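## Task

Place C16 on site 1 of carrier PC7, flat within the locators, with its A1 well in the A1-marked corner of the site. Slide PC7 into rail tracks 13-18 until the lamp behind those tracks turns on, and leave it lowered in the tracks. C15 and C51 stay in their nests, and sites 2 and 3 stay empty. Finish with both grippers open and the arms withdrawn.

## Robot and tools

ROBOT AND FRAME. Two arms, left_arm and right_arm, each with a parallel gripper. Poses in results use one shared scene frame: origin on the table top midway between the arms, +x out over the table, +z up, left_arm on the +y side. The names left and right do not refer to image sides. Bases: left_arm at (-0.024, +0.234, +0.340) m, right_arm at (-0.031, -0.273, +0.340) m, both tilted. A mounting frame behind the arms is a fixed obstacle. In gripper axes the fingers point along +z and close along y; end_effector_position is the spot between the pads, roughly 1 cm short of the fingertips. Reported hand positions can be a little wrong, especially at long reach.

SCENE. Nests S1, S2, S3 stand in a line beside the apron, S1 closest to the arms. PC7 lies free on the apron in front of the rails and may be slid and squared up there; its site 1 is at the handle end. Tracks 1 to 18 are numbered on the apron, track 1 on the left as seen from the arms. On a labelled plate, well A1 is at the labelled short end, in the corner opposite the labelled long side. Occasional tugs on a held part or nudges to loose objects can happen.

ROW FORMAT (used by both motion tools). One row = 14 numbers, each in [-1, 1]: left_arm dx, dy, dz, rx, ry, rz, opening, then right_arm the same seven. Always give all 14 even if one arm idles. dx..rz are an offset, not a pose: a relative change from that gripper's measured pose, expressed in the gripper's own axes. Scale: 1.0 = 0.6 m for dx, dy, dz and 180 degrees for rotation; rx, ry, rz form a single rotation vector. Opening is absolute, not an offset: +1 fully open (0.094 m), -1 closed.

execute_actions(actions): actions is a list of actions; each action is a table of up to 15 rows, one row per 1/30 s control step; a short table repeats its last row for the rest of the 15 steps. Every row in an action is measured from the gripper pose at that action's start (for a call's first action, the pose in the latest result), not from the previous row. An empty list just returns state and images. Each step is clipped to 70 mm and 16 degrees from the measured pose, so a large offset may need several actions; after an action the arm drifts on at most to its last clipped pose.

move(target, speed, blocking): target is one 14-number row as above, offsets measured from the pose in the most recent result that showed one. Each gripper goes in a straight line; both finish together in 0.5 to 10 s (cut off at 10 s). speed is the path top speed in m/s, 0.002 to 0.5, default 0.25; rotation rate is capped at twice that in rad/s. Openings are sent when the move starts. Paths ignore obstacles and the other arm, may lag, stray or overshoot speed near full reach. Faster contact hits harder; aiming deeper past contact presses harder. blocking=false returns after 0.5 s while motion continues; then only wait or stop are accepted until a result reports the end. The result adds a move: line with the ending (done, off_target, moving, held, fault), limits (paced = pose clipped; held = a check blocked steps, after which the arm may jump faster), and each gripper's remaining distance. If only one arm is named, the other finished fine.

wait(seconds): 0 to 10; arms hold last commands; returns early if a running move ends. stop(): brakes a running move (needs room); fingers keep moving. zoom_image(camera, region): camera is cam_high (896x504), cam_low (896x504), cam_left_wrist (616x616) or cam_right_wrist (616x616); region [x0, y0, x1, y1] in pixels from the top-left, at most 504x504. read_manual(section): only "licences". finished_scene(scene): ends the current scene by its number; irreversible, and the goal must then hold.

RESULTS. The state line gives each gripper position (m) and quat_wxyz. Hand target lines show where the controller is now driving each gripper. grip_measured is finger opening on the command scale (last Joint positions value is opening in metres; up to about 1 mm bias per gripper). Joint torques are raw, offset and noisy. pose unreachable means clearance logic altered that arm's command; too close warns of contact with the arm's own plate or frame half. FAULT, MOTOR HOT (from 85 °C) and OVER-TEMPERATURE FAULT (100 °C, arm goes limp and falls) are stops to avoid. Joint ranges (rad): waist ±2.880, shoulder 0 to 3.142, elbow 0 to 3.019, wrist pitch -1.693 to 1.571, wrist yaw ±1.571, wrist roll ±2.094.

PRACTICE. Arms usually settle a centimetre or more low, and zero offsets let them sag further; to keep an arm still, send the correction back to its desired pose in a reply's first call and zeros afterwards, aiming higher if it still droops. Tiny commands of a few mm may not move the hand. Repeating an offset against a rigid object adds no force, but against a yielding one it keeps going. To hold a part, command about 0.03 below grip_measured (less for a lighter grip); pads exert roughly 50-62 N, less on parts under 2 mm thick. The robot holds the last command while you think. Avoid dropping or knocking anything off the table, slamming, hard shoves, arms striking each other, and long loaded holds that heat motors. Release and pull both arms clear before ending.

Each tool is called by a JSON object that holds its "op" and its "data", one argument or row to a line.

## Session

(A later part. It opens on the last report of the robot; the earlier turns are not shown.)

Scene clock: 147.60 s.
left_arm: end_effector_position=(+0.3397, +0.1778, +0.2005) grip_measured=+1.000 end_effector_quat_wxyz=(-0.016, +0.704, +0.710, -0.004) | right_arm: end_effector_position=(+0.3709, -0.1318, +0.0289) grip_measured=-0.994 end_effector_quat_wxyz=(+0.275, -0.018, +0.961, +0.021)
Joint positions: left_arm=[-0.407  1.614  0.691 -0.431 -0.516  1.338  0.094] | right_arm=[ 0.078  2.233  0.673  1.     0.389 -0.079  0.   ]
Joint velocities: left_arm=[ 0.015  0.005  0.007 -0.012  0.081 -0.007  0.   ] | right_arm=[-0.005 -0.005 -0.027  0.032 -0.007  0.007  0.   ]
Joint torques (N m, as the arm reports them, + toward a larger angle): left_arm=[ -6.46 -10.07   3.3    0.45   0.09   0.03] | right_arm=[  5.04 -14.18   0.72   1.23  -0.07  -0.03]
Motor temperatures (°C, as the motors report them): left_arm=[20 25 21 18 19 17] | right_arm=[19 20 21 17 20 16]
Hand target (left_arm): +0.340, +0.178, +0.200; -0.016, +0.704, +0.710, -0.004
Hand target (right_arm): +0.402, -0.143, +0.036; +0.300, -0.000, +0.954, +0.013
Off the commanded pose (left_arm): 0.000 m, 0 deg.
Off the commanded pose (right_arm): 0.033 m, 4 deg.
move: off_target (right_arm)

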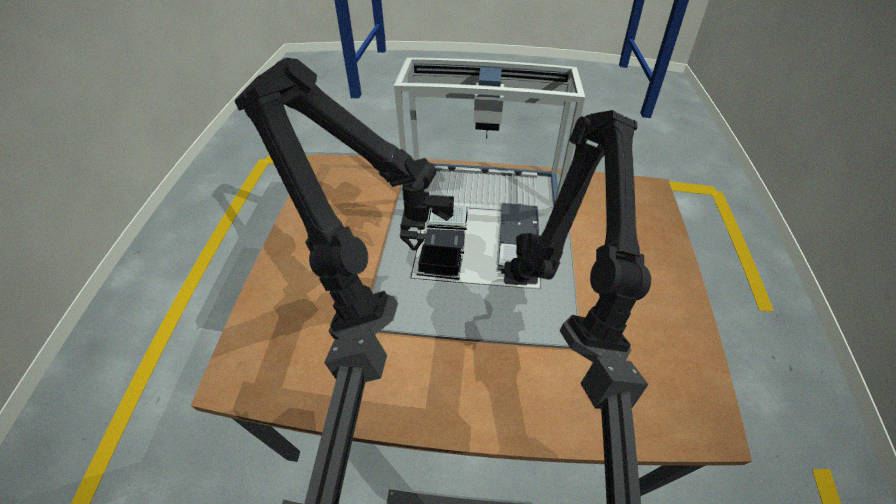

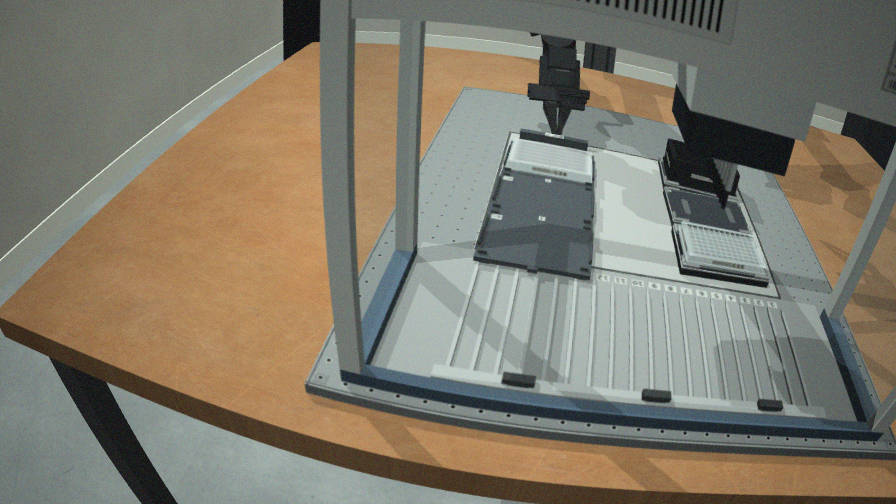

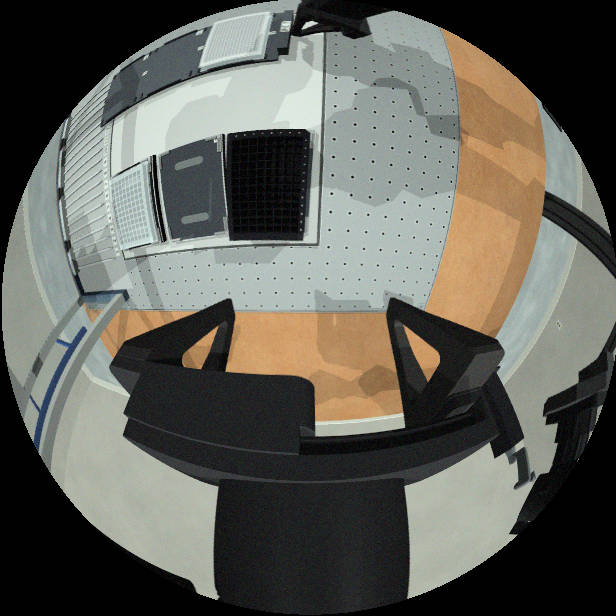

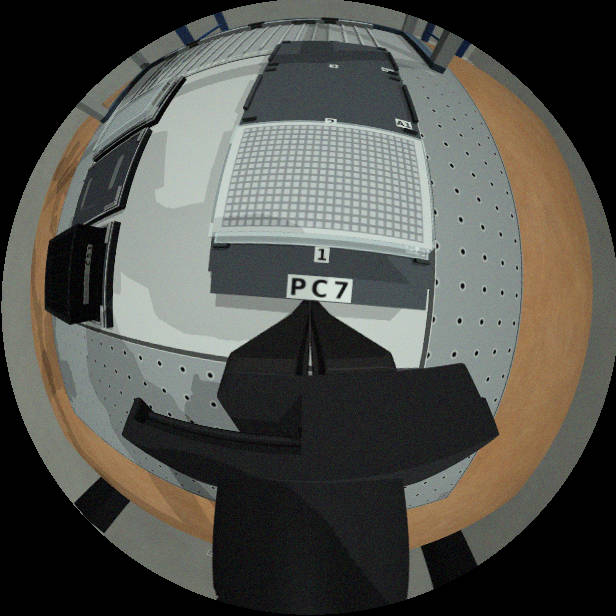

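{"op": "move", "data": {
  "target": [0,0,0,0,0,0,1,0.02,-0.045,-0.02,-0.007,0,0.006,-1],
  "speed": 0.04
}}

{"op": "move", "data": {
  "target": [0,0,0,0,0,0,1,-0.097,-0.02,0.055,0,-0.015,0,-1],
  "speed": 0.03
}}

{"op": "zoom_image", "data": {
  "camera": "cam_low",
  "region": [440,110,660,330]
}}

Scene clock: 151.97 s.
left_arm: end_effector_position=(+0.3397, +0.1778, +0.2005) grip_measured=+1.000 end_effector_quat_wxyz=(-0.016, +0.704, +0.710, -0.004) | right_arm: end_effector_position=(+0.3573, -0.1503, +0.0282) grip_measured=-0.994 end_effector_quat_wxyz=(+0.272, -0.015, +0.961, +0.039)
Joint positions: left_arm=[-0.407  1.614  0.691 -0.431 -0.516  1.338  0.094] | right_arm=[ 0.022  2.233  0.625  1.051  0.309 -0.091  0.   ]
Joint velocities: left_arm=[-0.005  0.005 -0.007 -0.032  0.007 -0.051  0.   ] | right_arm=[ 0.005 -0.005 -0.007 -0.007  0.022  0.007 -0.   ]
Joint torques (N m, as the arm reports them, + toward a larger angle): left_arm=[ -6.48 -10.08   3.3    0.45   0.09   0.03] | right_arm=[  5.42 -11.81  -2.93   1.93  -0.1   -0.09]
Motor temperatures (°C, as the motors report them): left_arm=[20 24 21 18 19 17] | right_arm=[19 20 21 17 20 16]
Hand target (left_arm): +0.340, +0.178, +0.200; -0.016, +0.704, +0.710, -0.004
Hand target (right_arm): +0.356, -0.160, +0.031; +0.274, -0.013, +0.961, +0.033
Off the commanded pose (left_arm): 0.000 m, 0 deg.
Off the commanded pose (right_arm): 0.010 m, 1 deg.
move: done

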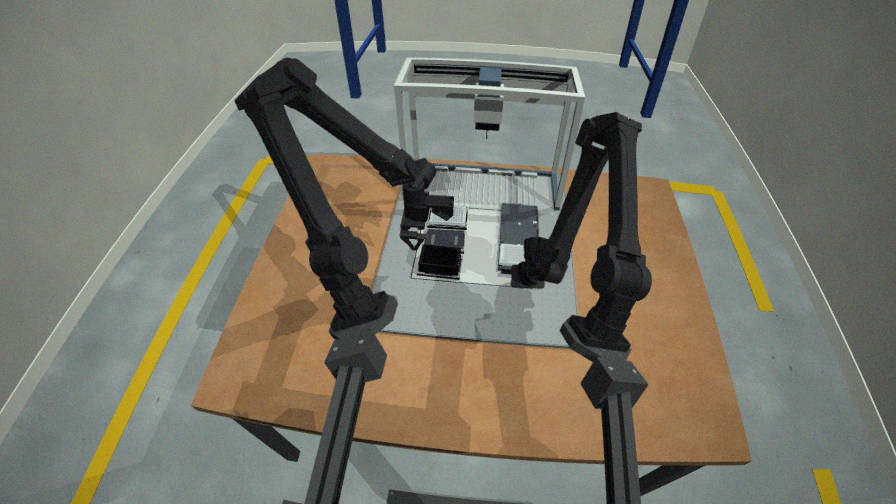

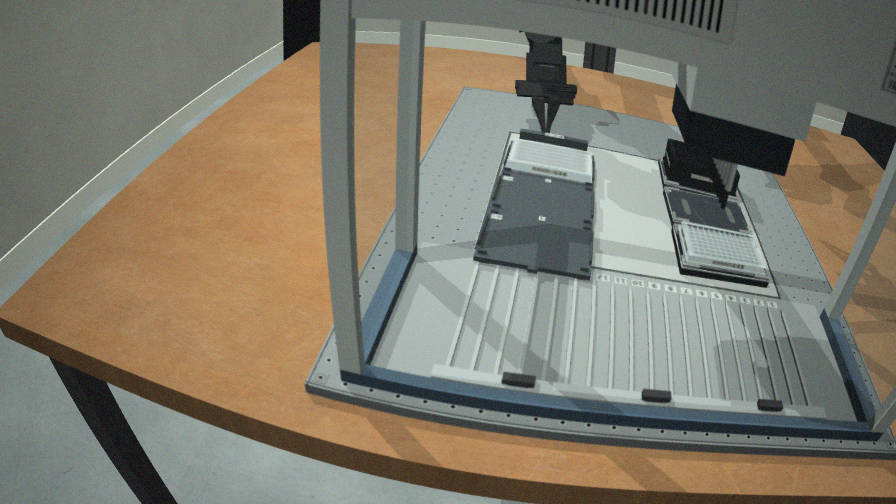

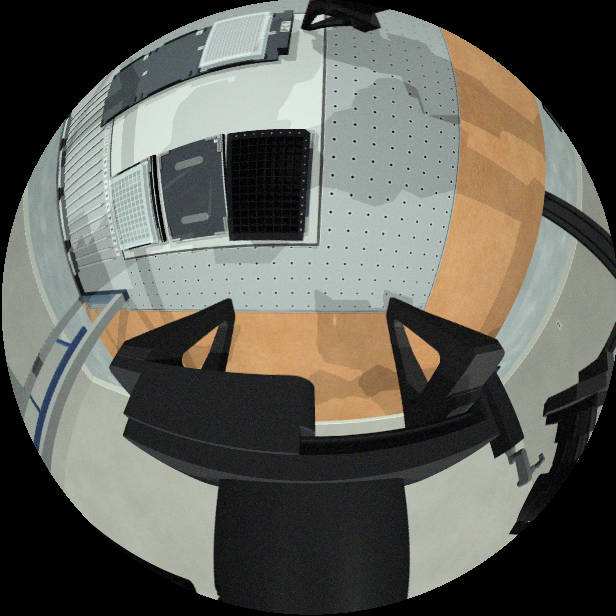

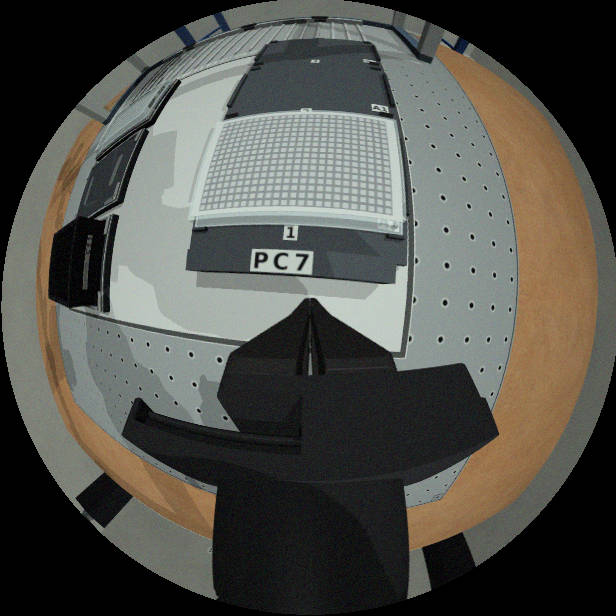

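Scene clock: 154.47 s.
left_arm: end_effector_position=(+0.3397, +0.1778, +0.2005) grip_measured=+1.000 end_effector_quat_wxyz=(-0.016, +0.704, +0.710, -0.004) | right_arm: end_effector_position=(+0.3717, -0.1472, +0.0283) grip_measured=-0.994 end_effector_quat_wxyz=(+0.252, -0.036, +0.966, +0.051)
Joint positions: left_arm=[-0.407  1.614  0.691 -0.431 -0.516  1.338  0.094] | right_arm=[ 0.012  2.176  0.656  0.918  0.269 -0.116  0.   ]
Joint velocities: left_arm=[0.005 0.005 0.012 0.007 0.037 0.022 0.   ] | right_arm=[-0.005 -0.005 -0.007 -0.002 -0.022  0.007 -0.001]
Joint torques (N m, as the arm reports them, + toward a larger angle): left_arm=[ -6.49 -10.1    3.3    0.46   0.09   0.03] | right_arm=[  4.14 -14.03   3.33   1.36  -0.08  -0.08]
Motor temperatures (°C, as the motors report them): left_arm=[20 24 21 18 19 17] | right_arm=[19 21 21 17 20 16]
Hand target (left_arm): +0.340, +0.178, +0.200; -0.016, +0.704, +0.710, -0.004
Hand target (right_arm): +0.423, -0.161, +0.033; +0.295, -0.014, +0.955, +0.038
Off the commanded pose (left_arm): 0.000 m, 0 deg.
Off the commanded pose (right_arm): 0.054 m, 6 deg.
move: off_target (right_arm)

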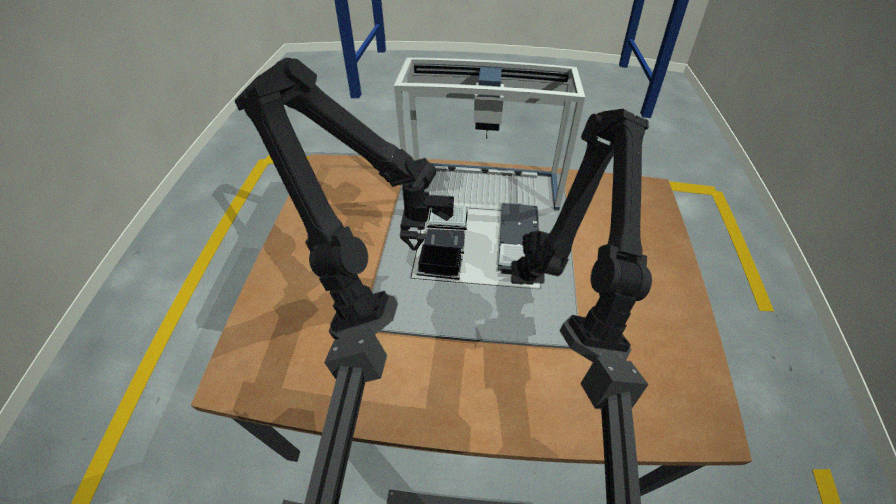

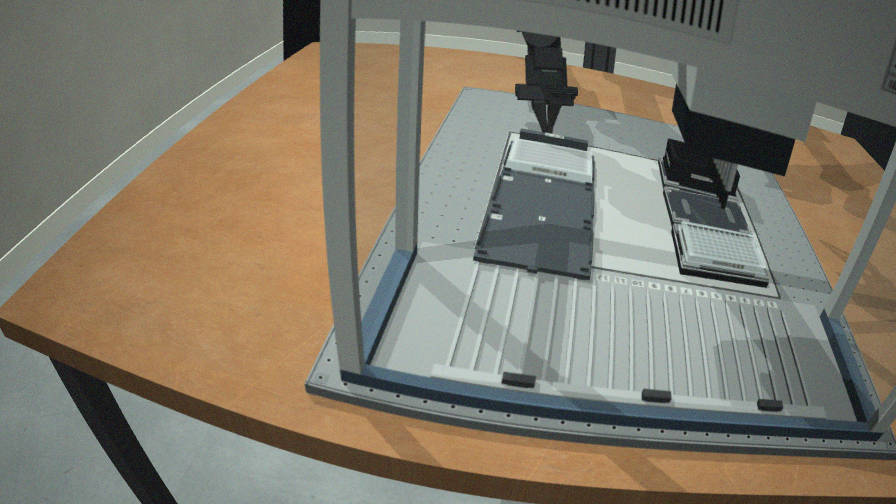

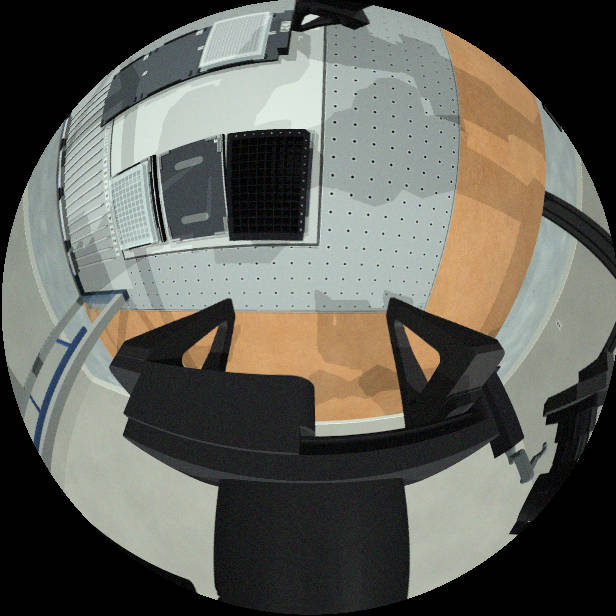

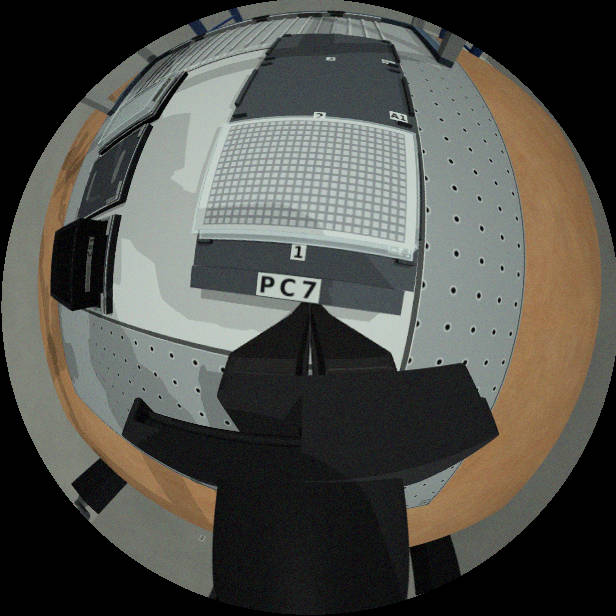

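Region (440, 110, 660, 330) of cam_low's 896x504 image, scaled by 2.291, with more detail than that image has.

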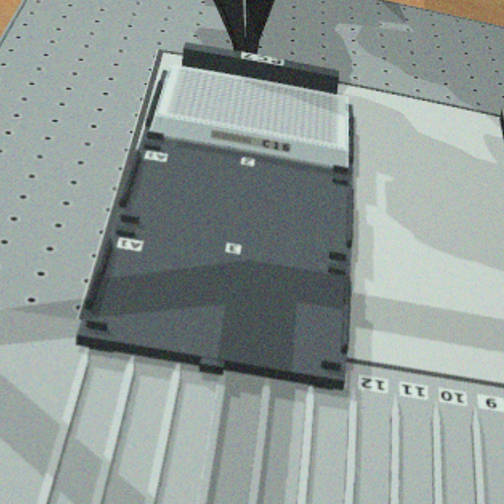

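{"op": "move", "data": {
  "target": [0,0,0,0,0,0,1,-0.04,0,-0.16,-0.01,0,0.02,-1],
  "speed": 0.1
}}

{"op": "move", "data": {
  "target": [0,0,0,0,0,0,1,-0.36,-0.19,0.2,0,0.06,0,-1],
  "speed": 0.15
}}

Scene clock: 158.67 s.
left_arm: end_effector_position=(+0.3397, +0.1778, +0.2005) grip_measured=+1.000 end_effector_quat_wxyz=(-0.016, +0.704, +0.710, -0.004) | right_arm: end_effector_position=(+0.3520, -0.1633, +0.1207) grip_measured=-0.994 end_effector_quat_wxyz=(+0.254, -0.008, +0.965, +0.070)
Joint positions: left_arm=[-0.407  1.614  0.691 -0.431 -0.516  1.338  0.094] | right_arm=[ 0.067  1.867  0.445  0.818  0.293 -0.021  0.   ]
Joint velocities: left_arm=[-0.005  0.015 -0.012  0.007 -0.051 -0.007  0.   ] | right_arm=[-0.015 -0.015 -0.002  0.012 -0.081 -0.037 -0.   ]
Joint torques (N m, as the arm reports them, + toward a larger angle): left_arm=[ -6.48 -10.1    3.3    0.46   0.09   0.03] | right_arm=[  7.77 -10.96  -1.09   0.65  -0.01   0.1 ]
Motor temperatures (°C, as the motors report them): left_arm=[20 24 21 18 19 17] | right_arm=[19 21 21 17 20 16]
Hand target (left_arm): +0.340, +0.178, +0.200; -0.016, +0.704, +0.710, -0.004
Hand target (right_arm): +0.347, -0.158, +0.124; +0.250, -0.010, +0.965, +0.075
Off the commanded pose (left_arm): 0.000 m, 0 deg.
Off the commanded pose (right_arm): 0.009 m, 1 deg.
move: done

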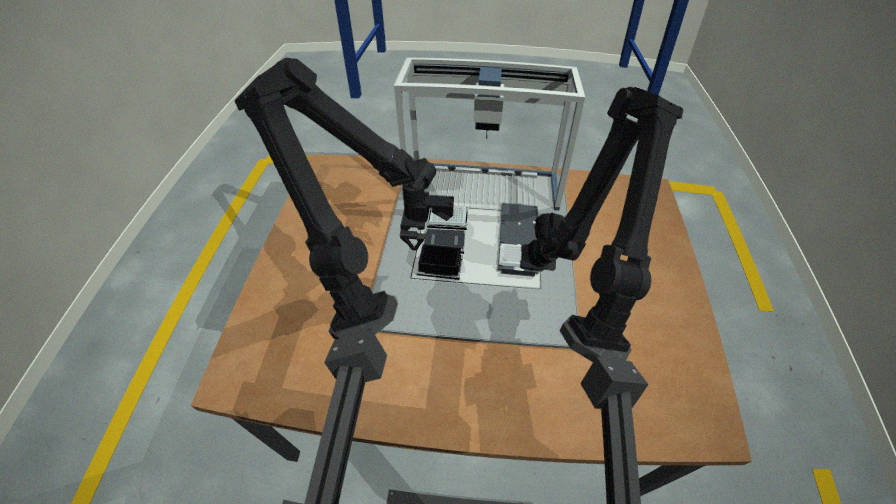

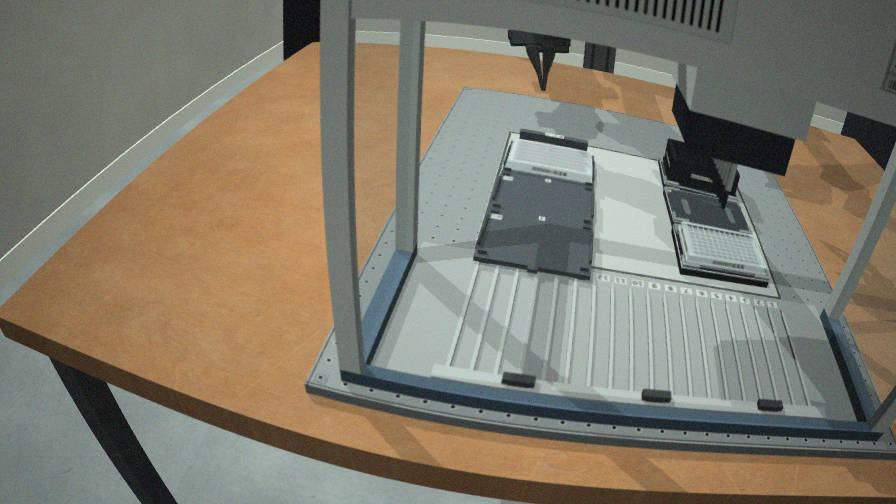

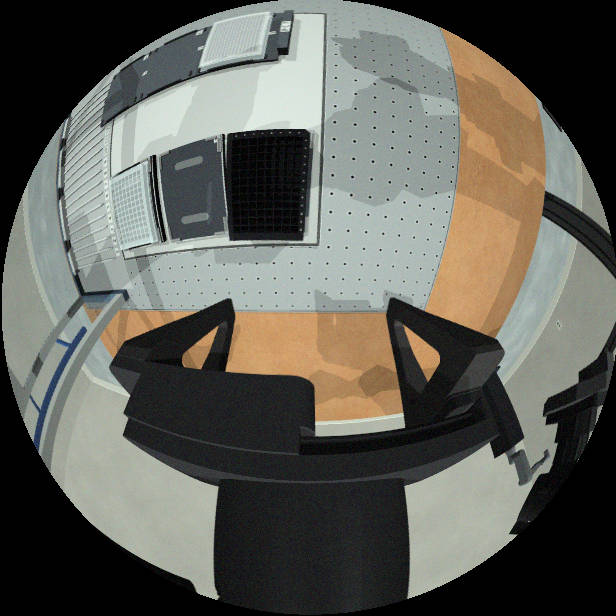

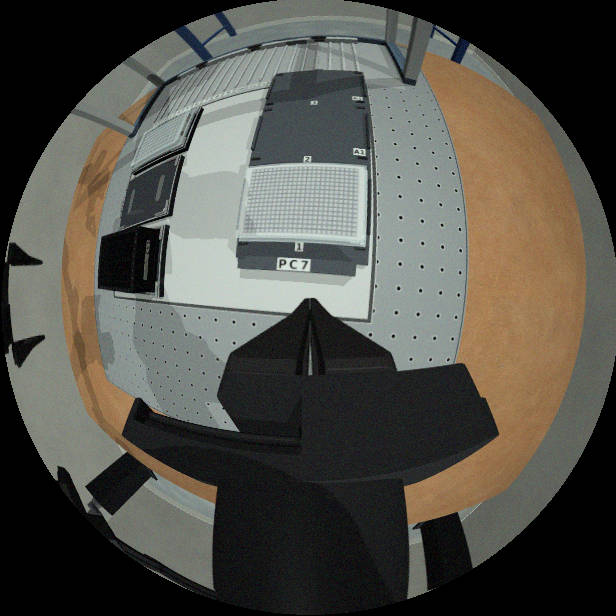

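Scene clock: 160.97 s.
left_arm: end_effector_position=(+0.3397, +0.1778, +0.2005) grip_measured=+1.000 end_effector_quat_wxyz=(-0.016, +0.704, +0.710, -0.004) | right_arm: end_effector_position=(+0.6017, -0.2578, +0.1149) grip_measured=-0.994 end_effector_quat_wxyz=(+0.166, -0.016, +0.984, +0.069)
Joint positions: left_arm=[-0.407  1.614  0.691 -0.431 -0.516  1.338  0.094] | right_arm=[-0.178  1.804  1.188 -0.142  0.114 -0.145  0.   ]
Joint velocities: left_arm=[ 0.005 -0.005  0.017  0.007  0.007  0.022  0.   ] | right_arm=[-0.005  0.005 -0.002 -0.012 -0.007 -0.037  0.001]
Joint torques (N m, as the arm reports them, + toward a larger angle): left_arm=[ -6.45 -10.1    3.3    0.46   0.09   0.03] | right_arm=[  5.7  -17.17   5.32   0.26  -0.23  -0.1 ]
Motor temperatures (°C, as the motors report them): left_arm=[20 24 21 18 19 17] | right_arm=[19 21 21 17 20 16]
Hand target (left_arm): +0.340, +0.178, +0.200; -0.016, +0.704, +0.710, -0.004
Hand target (right_arm): +0.605, -0.265, +0.109; +0.162, -0.017, +0.984, +0.066
Off the commanded pose (left_arm): 0.000 m, 0 deg.
Off the commanded pose (right_arm): 0.009 m, 0 deg.
move: done

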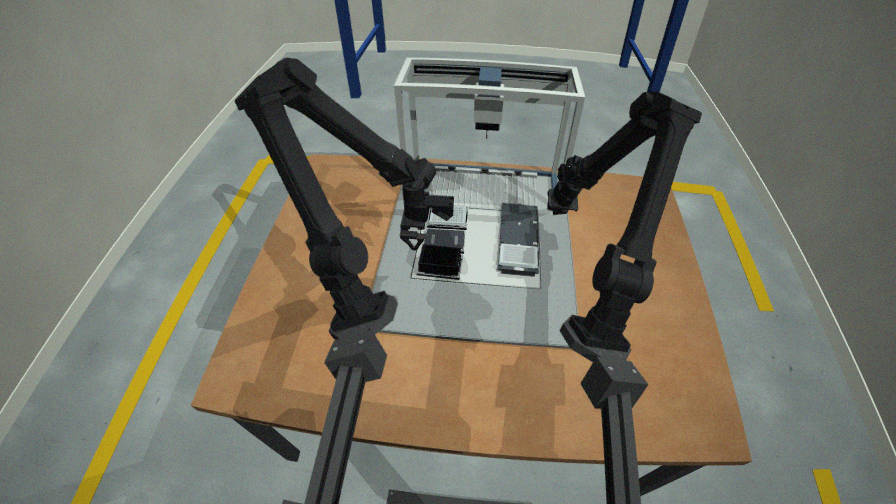

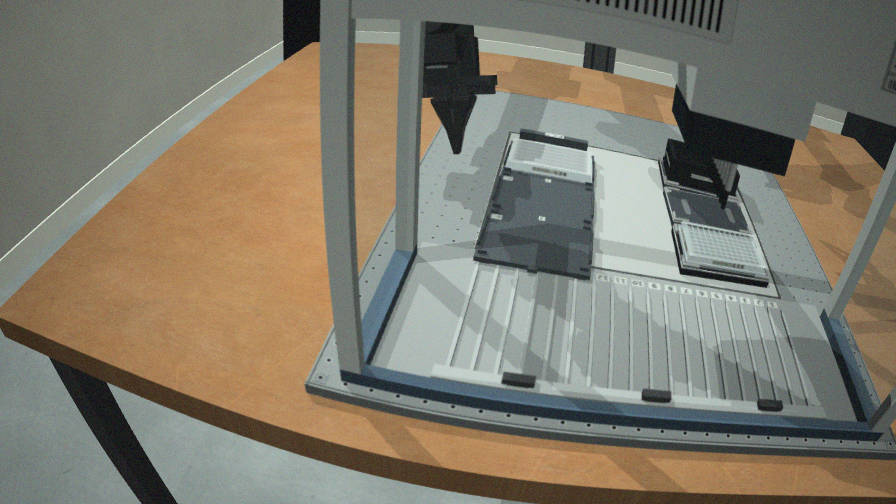

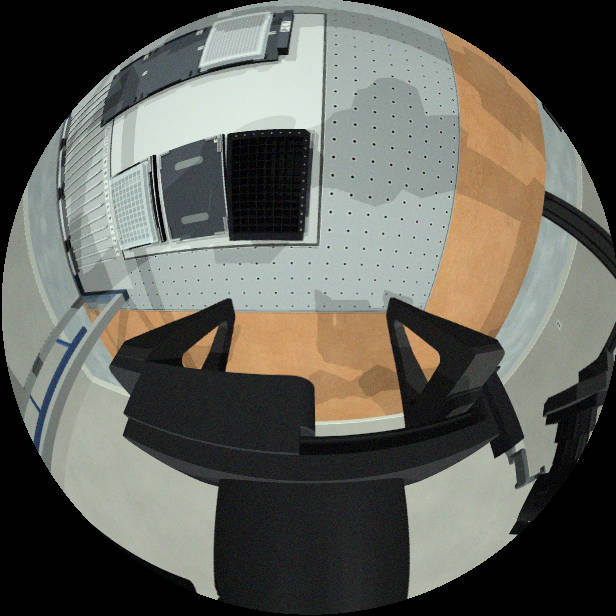

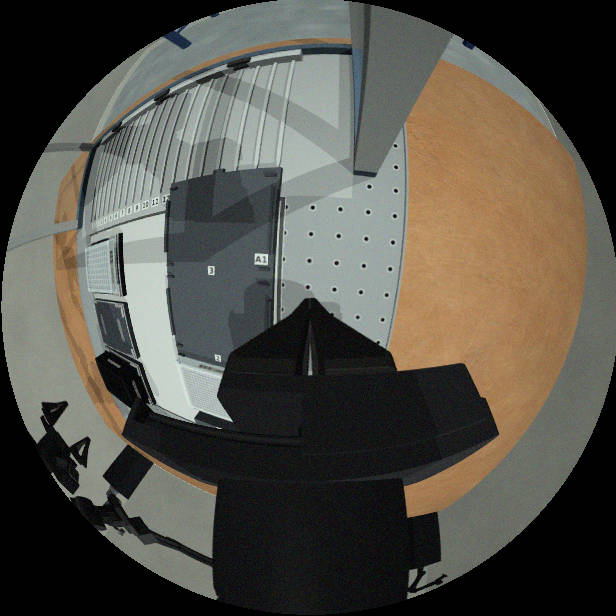

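{"op": "move", "data": {
  "target": [0,0,0,0,0,0,1,0.04,0,0.14,0,0,0,-1],
  "speed": 0.08
}}

Scene clock: 164.50 s.
left_arm: end_effector_position=(+0.3397, +0.1778, +0.2005) grip_measured=+1.000 end_effector_quat_wxyz=(-0.016, +0.704, +0.710, -0.004) | right_arm: end_effector_position=(+0.5995, -0.2348, +0.0361) grip_measured=-0.994 end_effector_quat_wxyz=(+0.160, -0.019, +0.984, +0.075)
Joint positions: left_arm=[-0.407  1.614  0.691 -0.431 -0.516  1.338  0.094] | right_arm=[-0.182  2.     1.267 -0.039  0.101 -0.15   0.   ]
Joint velocities: left_arm=[-0.015 -0.005 -0.017 -0.012  0.037 -0.037  0.   ] | right_arm=[-0.015 -0.005 -0.012 -0.012  0.037 -0.037 -0.   ]
Joint torques (N m, as the arm reports them, + toward a larger angle): left_arm=[ -6.45 -10.09   3.3    0.47   0.09   0.03] | right_arm=[  5.47 -17.05   4.53   1.45  -0.16  -0.07]
Motor temperatures (°C, as the motors report them): left_arm=[20 24 21 18 19 17] | right_arm=[19 21 21 17 20 16]
Hand target (left_arm): +0.340, +0.178, +0.200; -0.016, +0.704, +0.710, -0.004
Hand target (right_arm): +0.606, -0.245, +0.028; +0.166, -0.016, +0.984, +0.069
Off the commanded pose (left_arm): 0.000 m, 0 deg.
Off the commanded pose (right_arm): 0.015 m, 1 deg.
move: off_target (right_arm)

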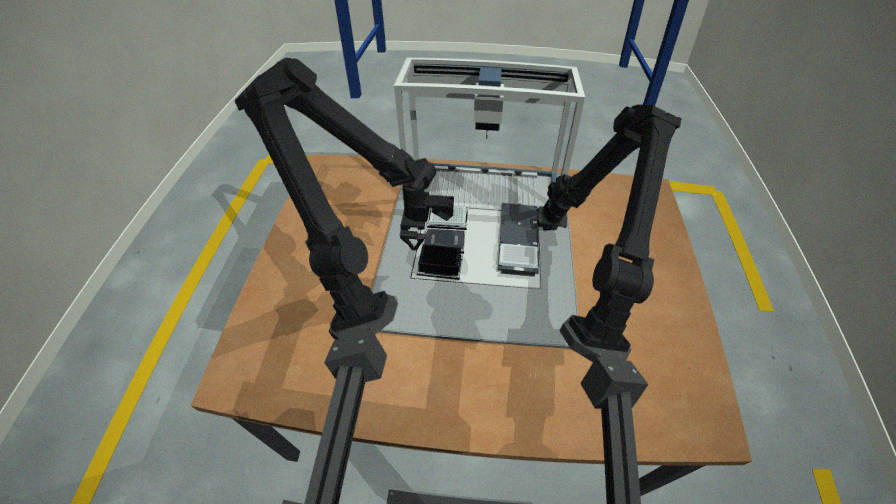

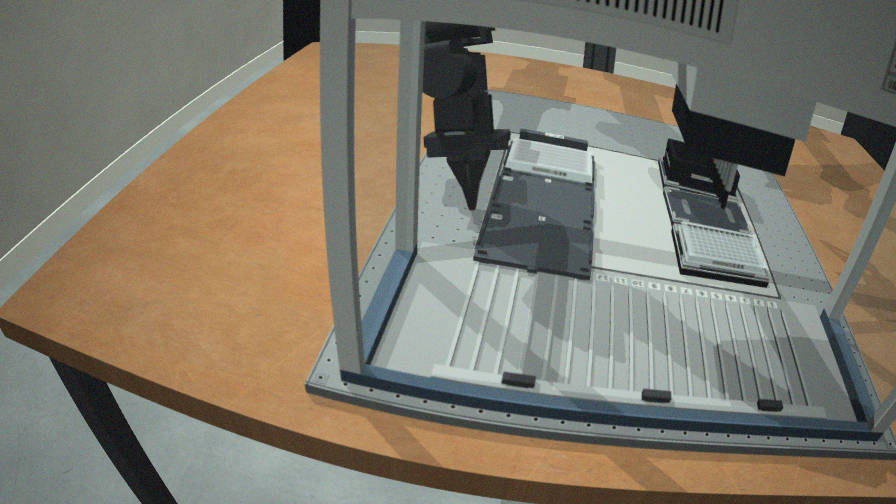

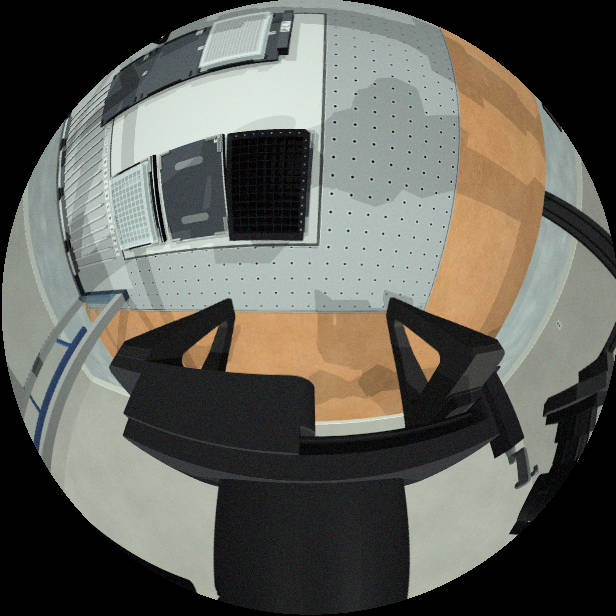

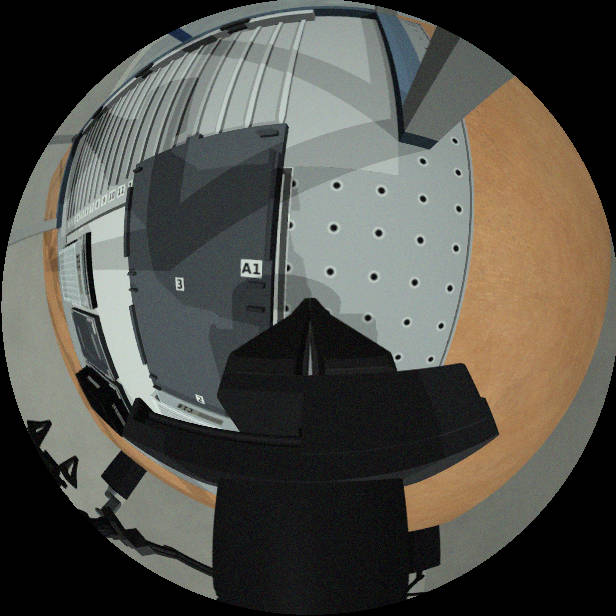

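{"op": "move", "data": {
  "target": [0,0,0,0,0,0,1,-0.06,-0.01,0.04,0,0,0,-1],
  "speed": 0.05
}}

{"op": "move", "data": {
  "target": [0,0,0,0,0,0,1,0,0.05,0.01,0,0,0,-1],
  "speed": 0.02
}}

{"op": "zoom_image", "data": {
  "camera": "cam_low",
  "region": [440,110,660,330]
}}

Scene clock: 169.53 s.
left_arm: end_effector_position=(+0.3397, +0.1778, +0.2005) grip_measured=+1.000 end_effector_quat_wxyz=(-0.016, +0.704, +0.710, -0.004) | right_arm: end_effector_position=(+0.6443, -0.2372, +0.0376) grip_measured=-0.994 end_effector_quat_wxyz=(+0.171, -0.017, +0.982, +0.075)
Joint positions: left_arm=[-0.407  1.614  0.691 -0.431 -0.516  1.338  0.094] | right_arm=[-0.182  2.04   1.4   -0.11   0.099 -0.15   0.   ]
Joint velocities: left_arm=[-0.024  0.005  0.002 -0.022 -0.007 -0.095  0.   ] | right_arm=[-0.015 -0.024 -0.012  0.002 -0.037 -0.037  0.   ]
Joint torques (N m, as the arm reports them, + toward a larger angle): left_arm=[ -6.47 -10.07   3.3    0.46   0.09   0.03] | right_arm=[  7.07 -17.62   5.24   0.2   -0.16  -0.04]
Motor temperatures (°C, as the motors report them): left_arm=[20 24 21 18 19 17] | right_arm=[19 22 22 17 20 17]
Hand target (left_arm): +0.340, +0.178, +0.200; -0.016, +0.704, +0.710, -0.004
Hand target (right_arm): +0.641, -0.236, +0.024; +0.160, -0.019, +0.984, +0.075
Off the commanded pose (left_arm): 0.000 m, 0 deg.
Off the commanded pose (right_arm): 0.014 m, 1 deg.
move: off_target (right_arm)

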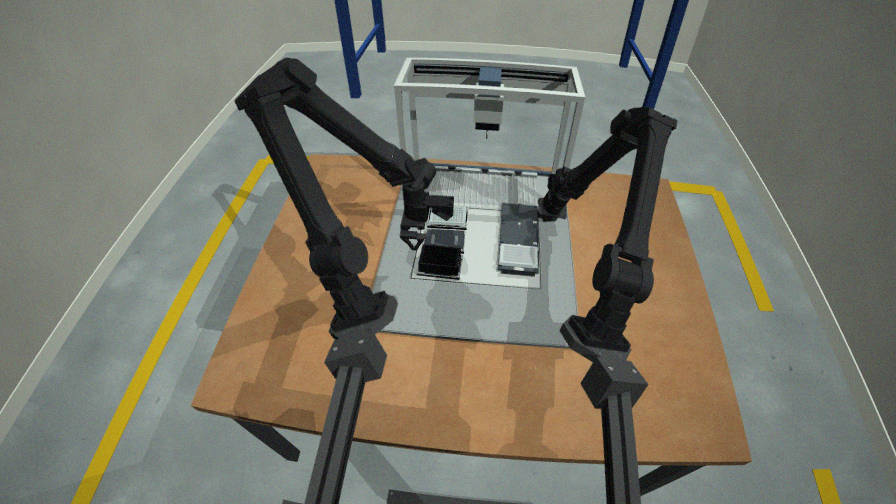

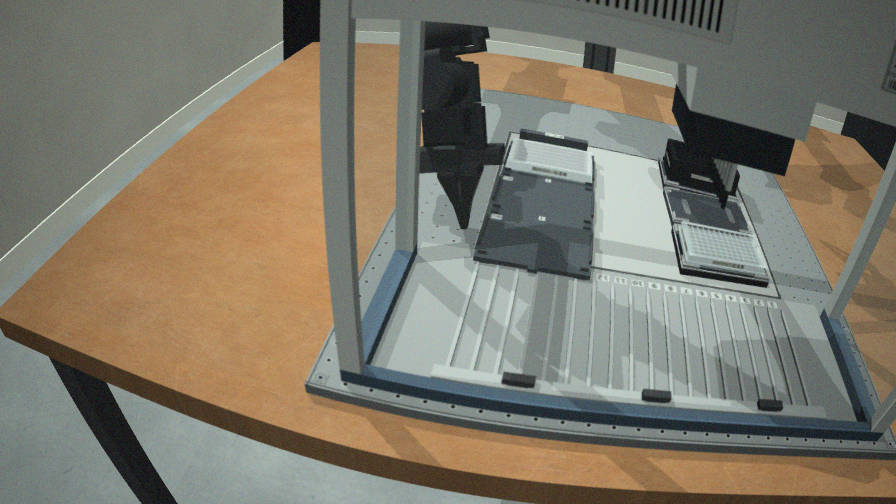

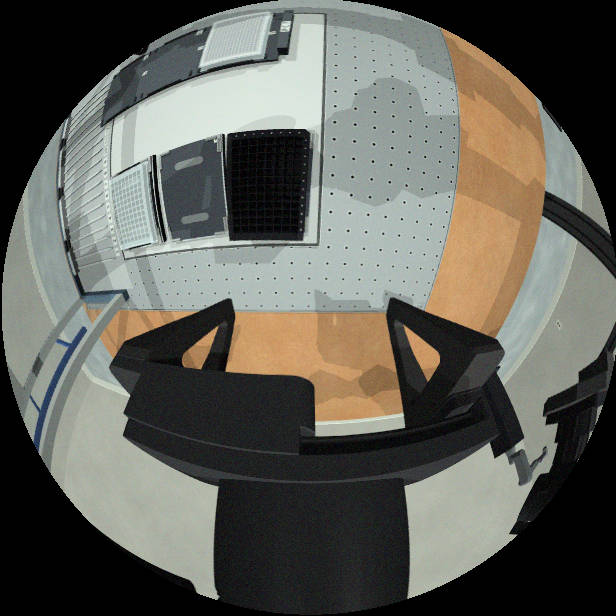

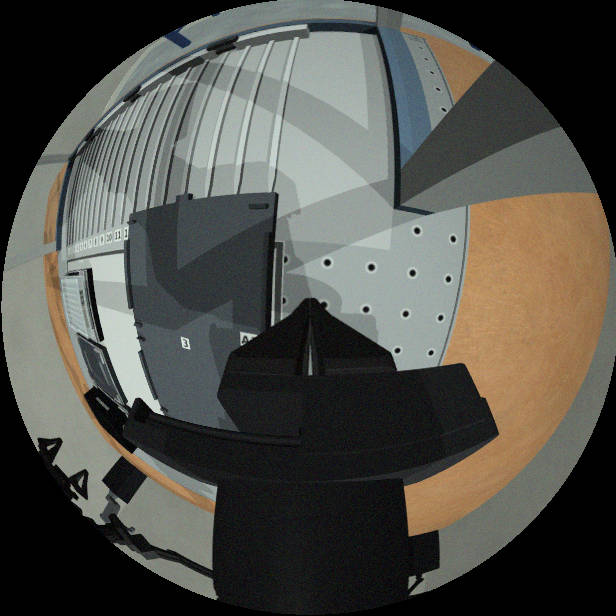

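Scene clock: 171.40 s.
left_arm: end_effector_position=(+0.3397, +0.1778, +0.2005) grip_measured=+1.000 end_effector_quat_wxyz=(-0.016, +0.704, +0.710, -0.004) | right_arm: end_effector_position=(+0.6423, -0.2202, +0.0385) grip_measured=-0.994 end_effector_quat_wxyz=(+0.168, -0.016, +0.983, +0.071)
Joint positions: left_arm=[-0.407  1.614  0.691 -0.431 -0.516  1.338  0.094] | right_arm=[-0.153  2.047  1.4   -0.11   0.13  -0.127  0.   ]
Joint velocities: left_arm=[-0.005 -0.005 -0.012 -0.012  0.051 -0.051  0.   ] | right_arm=[-0.015 -0.015  0.012  0.012  0.037  0.037 -0.   ]
Joint torques (N m, as the arm reports them, + toward a larger angle): left_arm=[ -6.46 -10.07   3.31   0.46   0.09   0.03] | right_arm=[ 10.87 -18.65   4.44   1.11  -0.03   0.07]
Motor temperatures (°C, as the motors report them): left_arm=[20 24 21 18 19 17] | right_arm=[19 22 22 17 20 16]
Hand target (left_arm): +0.340, +0.178, +0.200; -0.016, +0.704, +0.710, -0.004
Hand target (right_arm): +0.644, -0.206, +0.037; +0.171, -0.017, +0.982, +0.076
Off the commanded pose (left_arm): 0.000 m, 0 deg.
Off the commanded pose (right_arm): 0.014 m, 1 deg.
move: off_target (right_arm)

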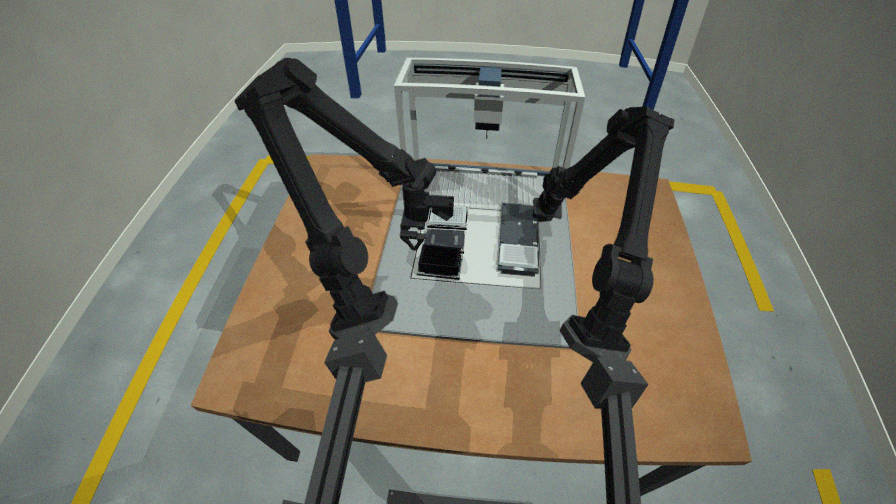

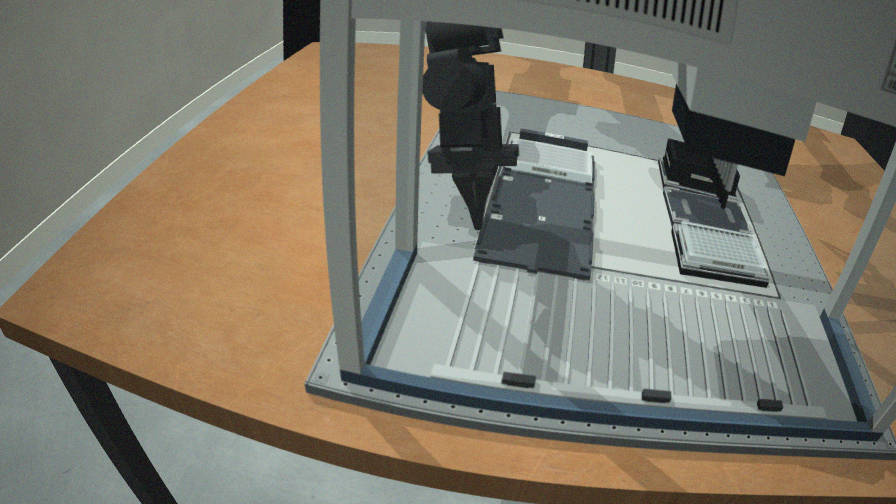

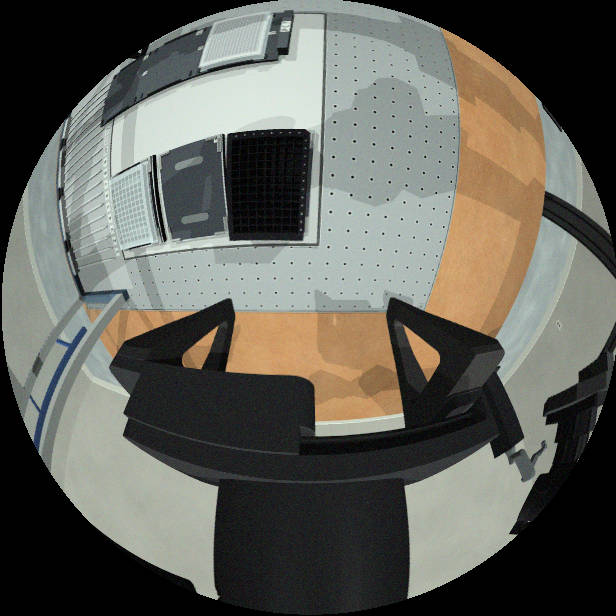

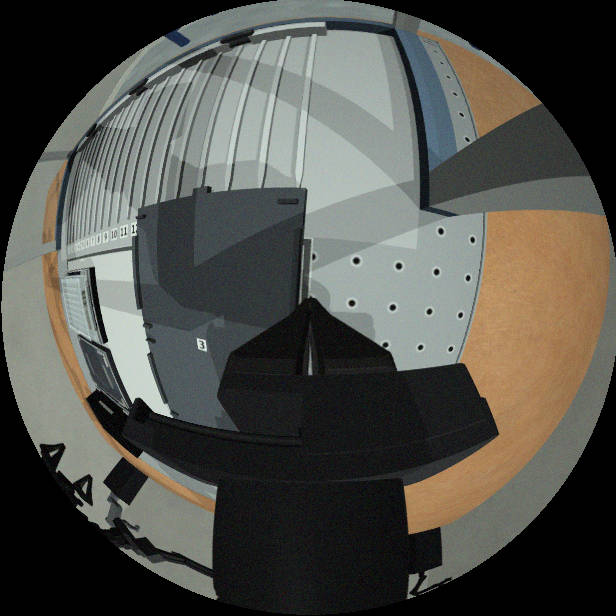

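Region (440, 110, 660, 330) of cam_low's 896x504 image, scaled by 2.291, with more detail than that image has.

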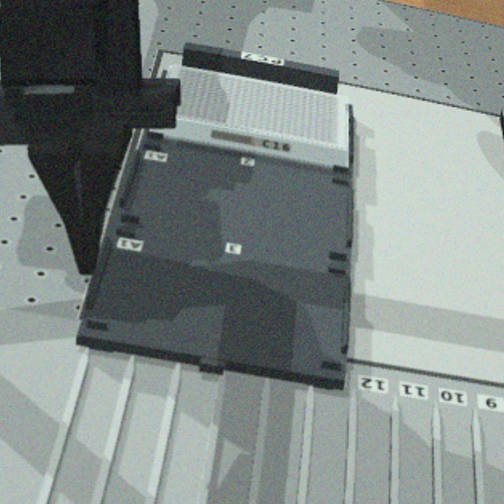

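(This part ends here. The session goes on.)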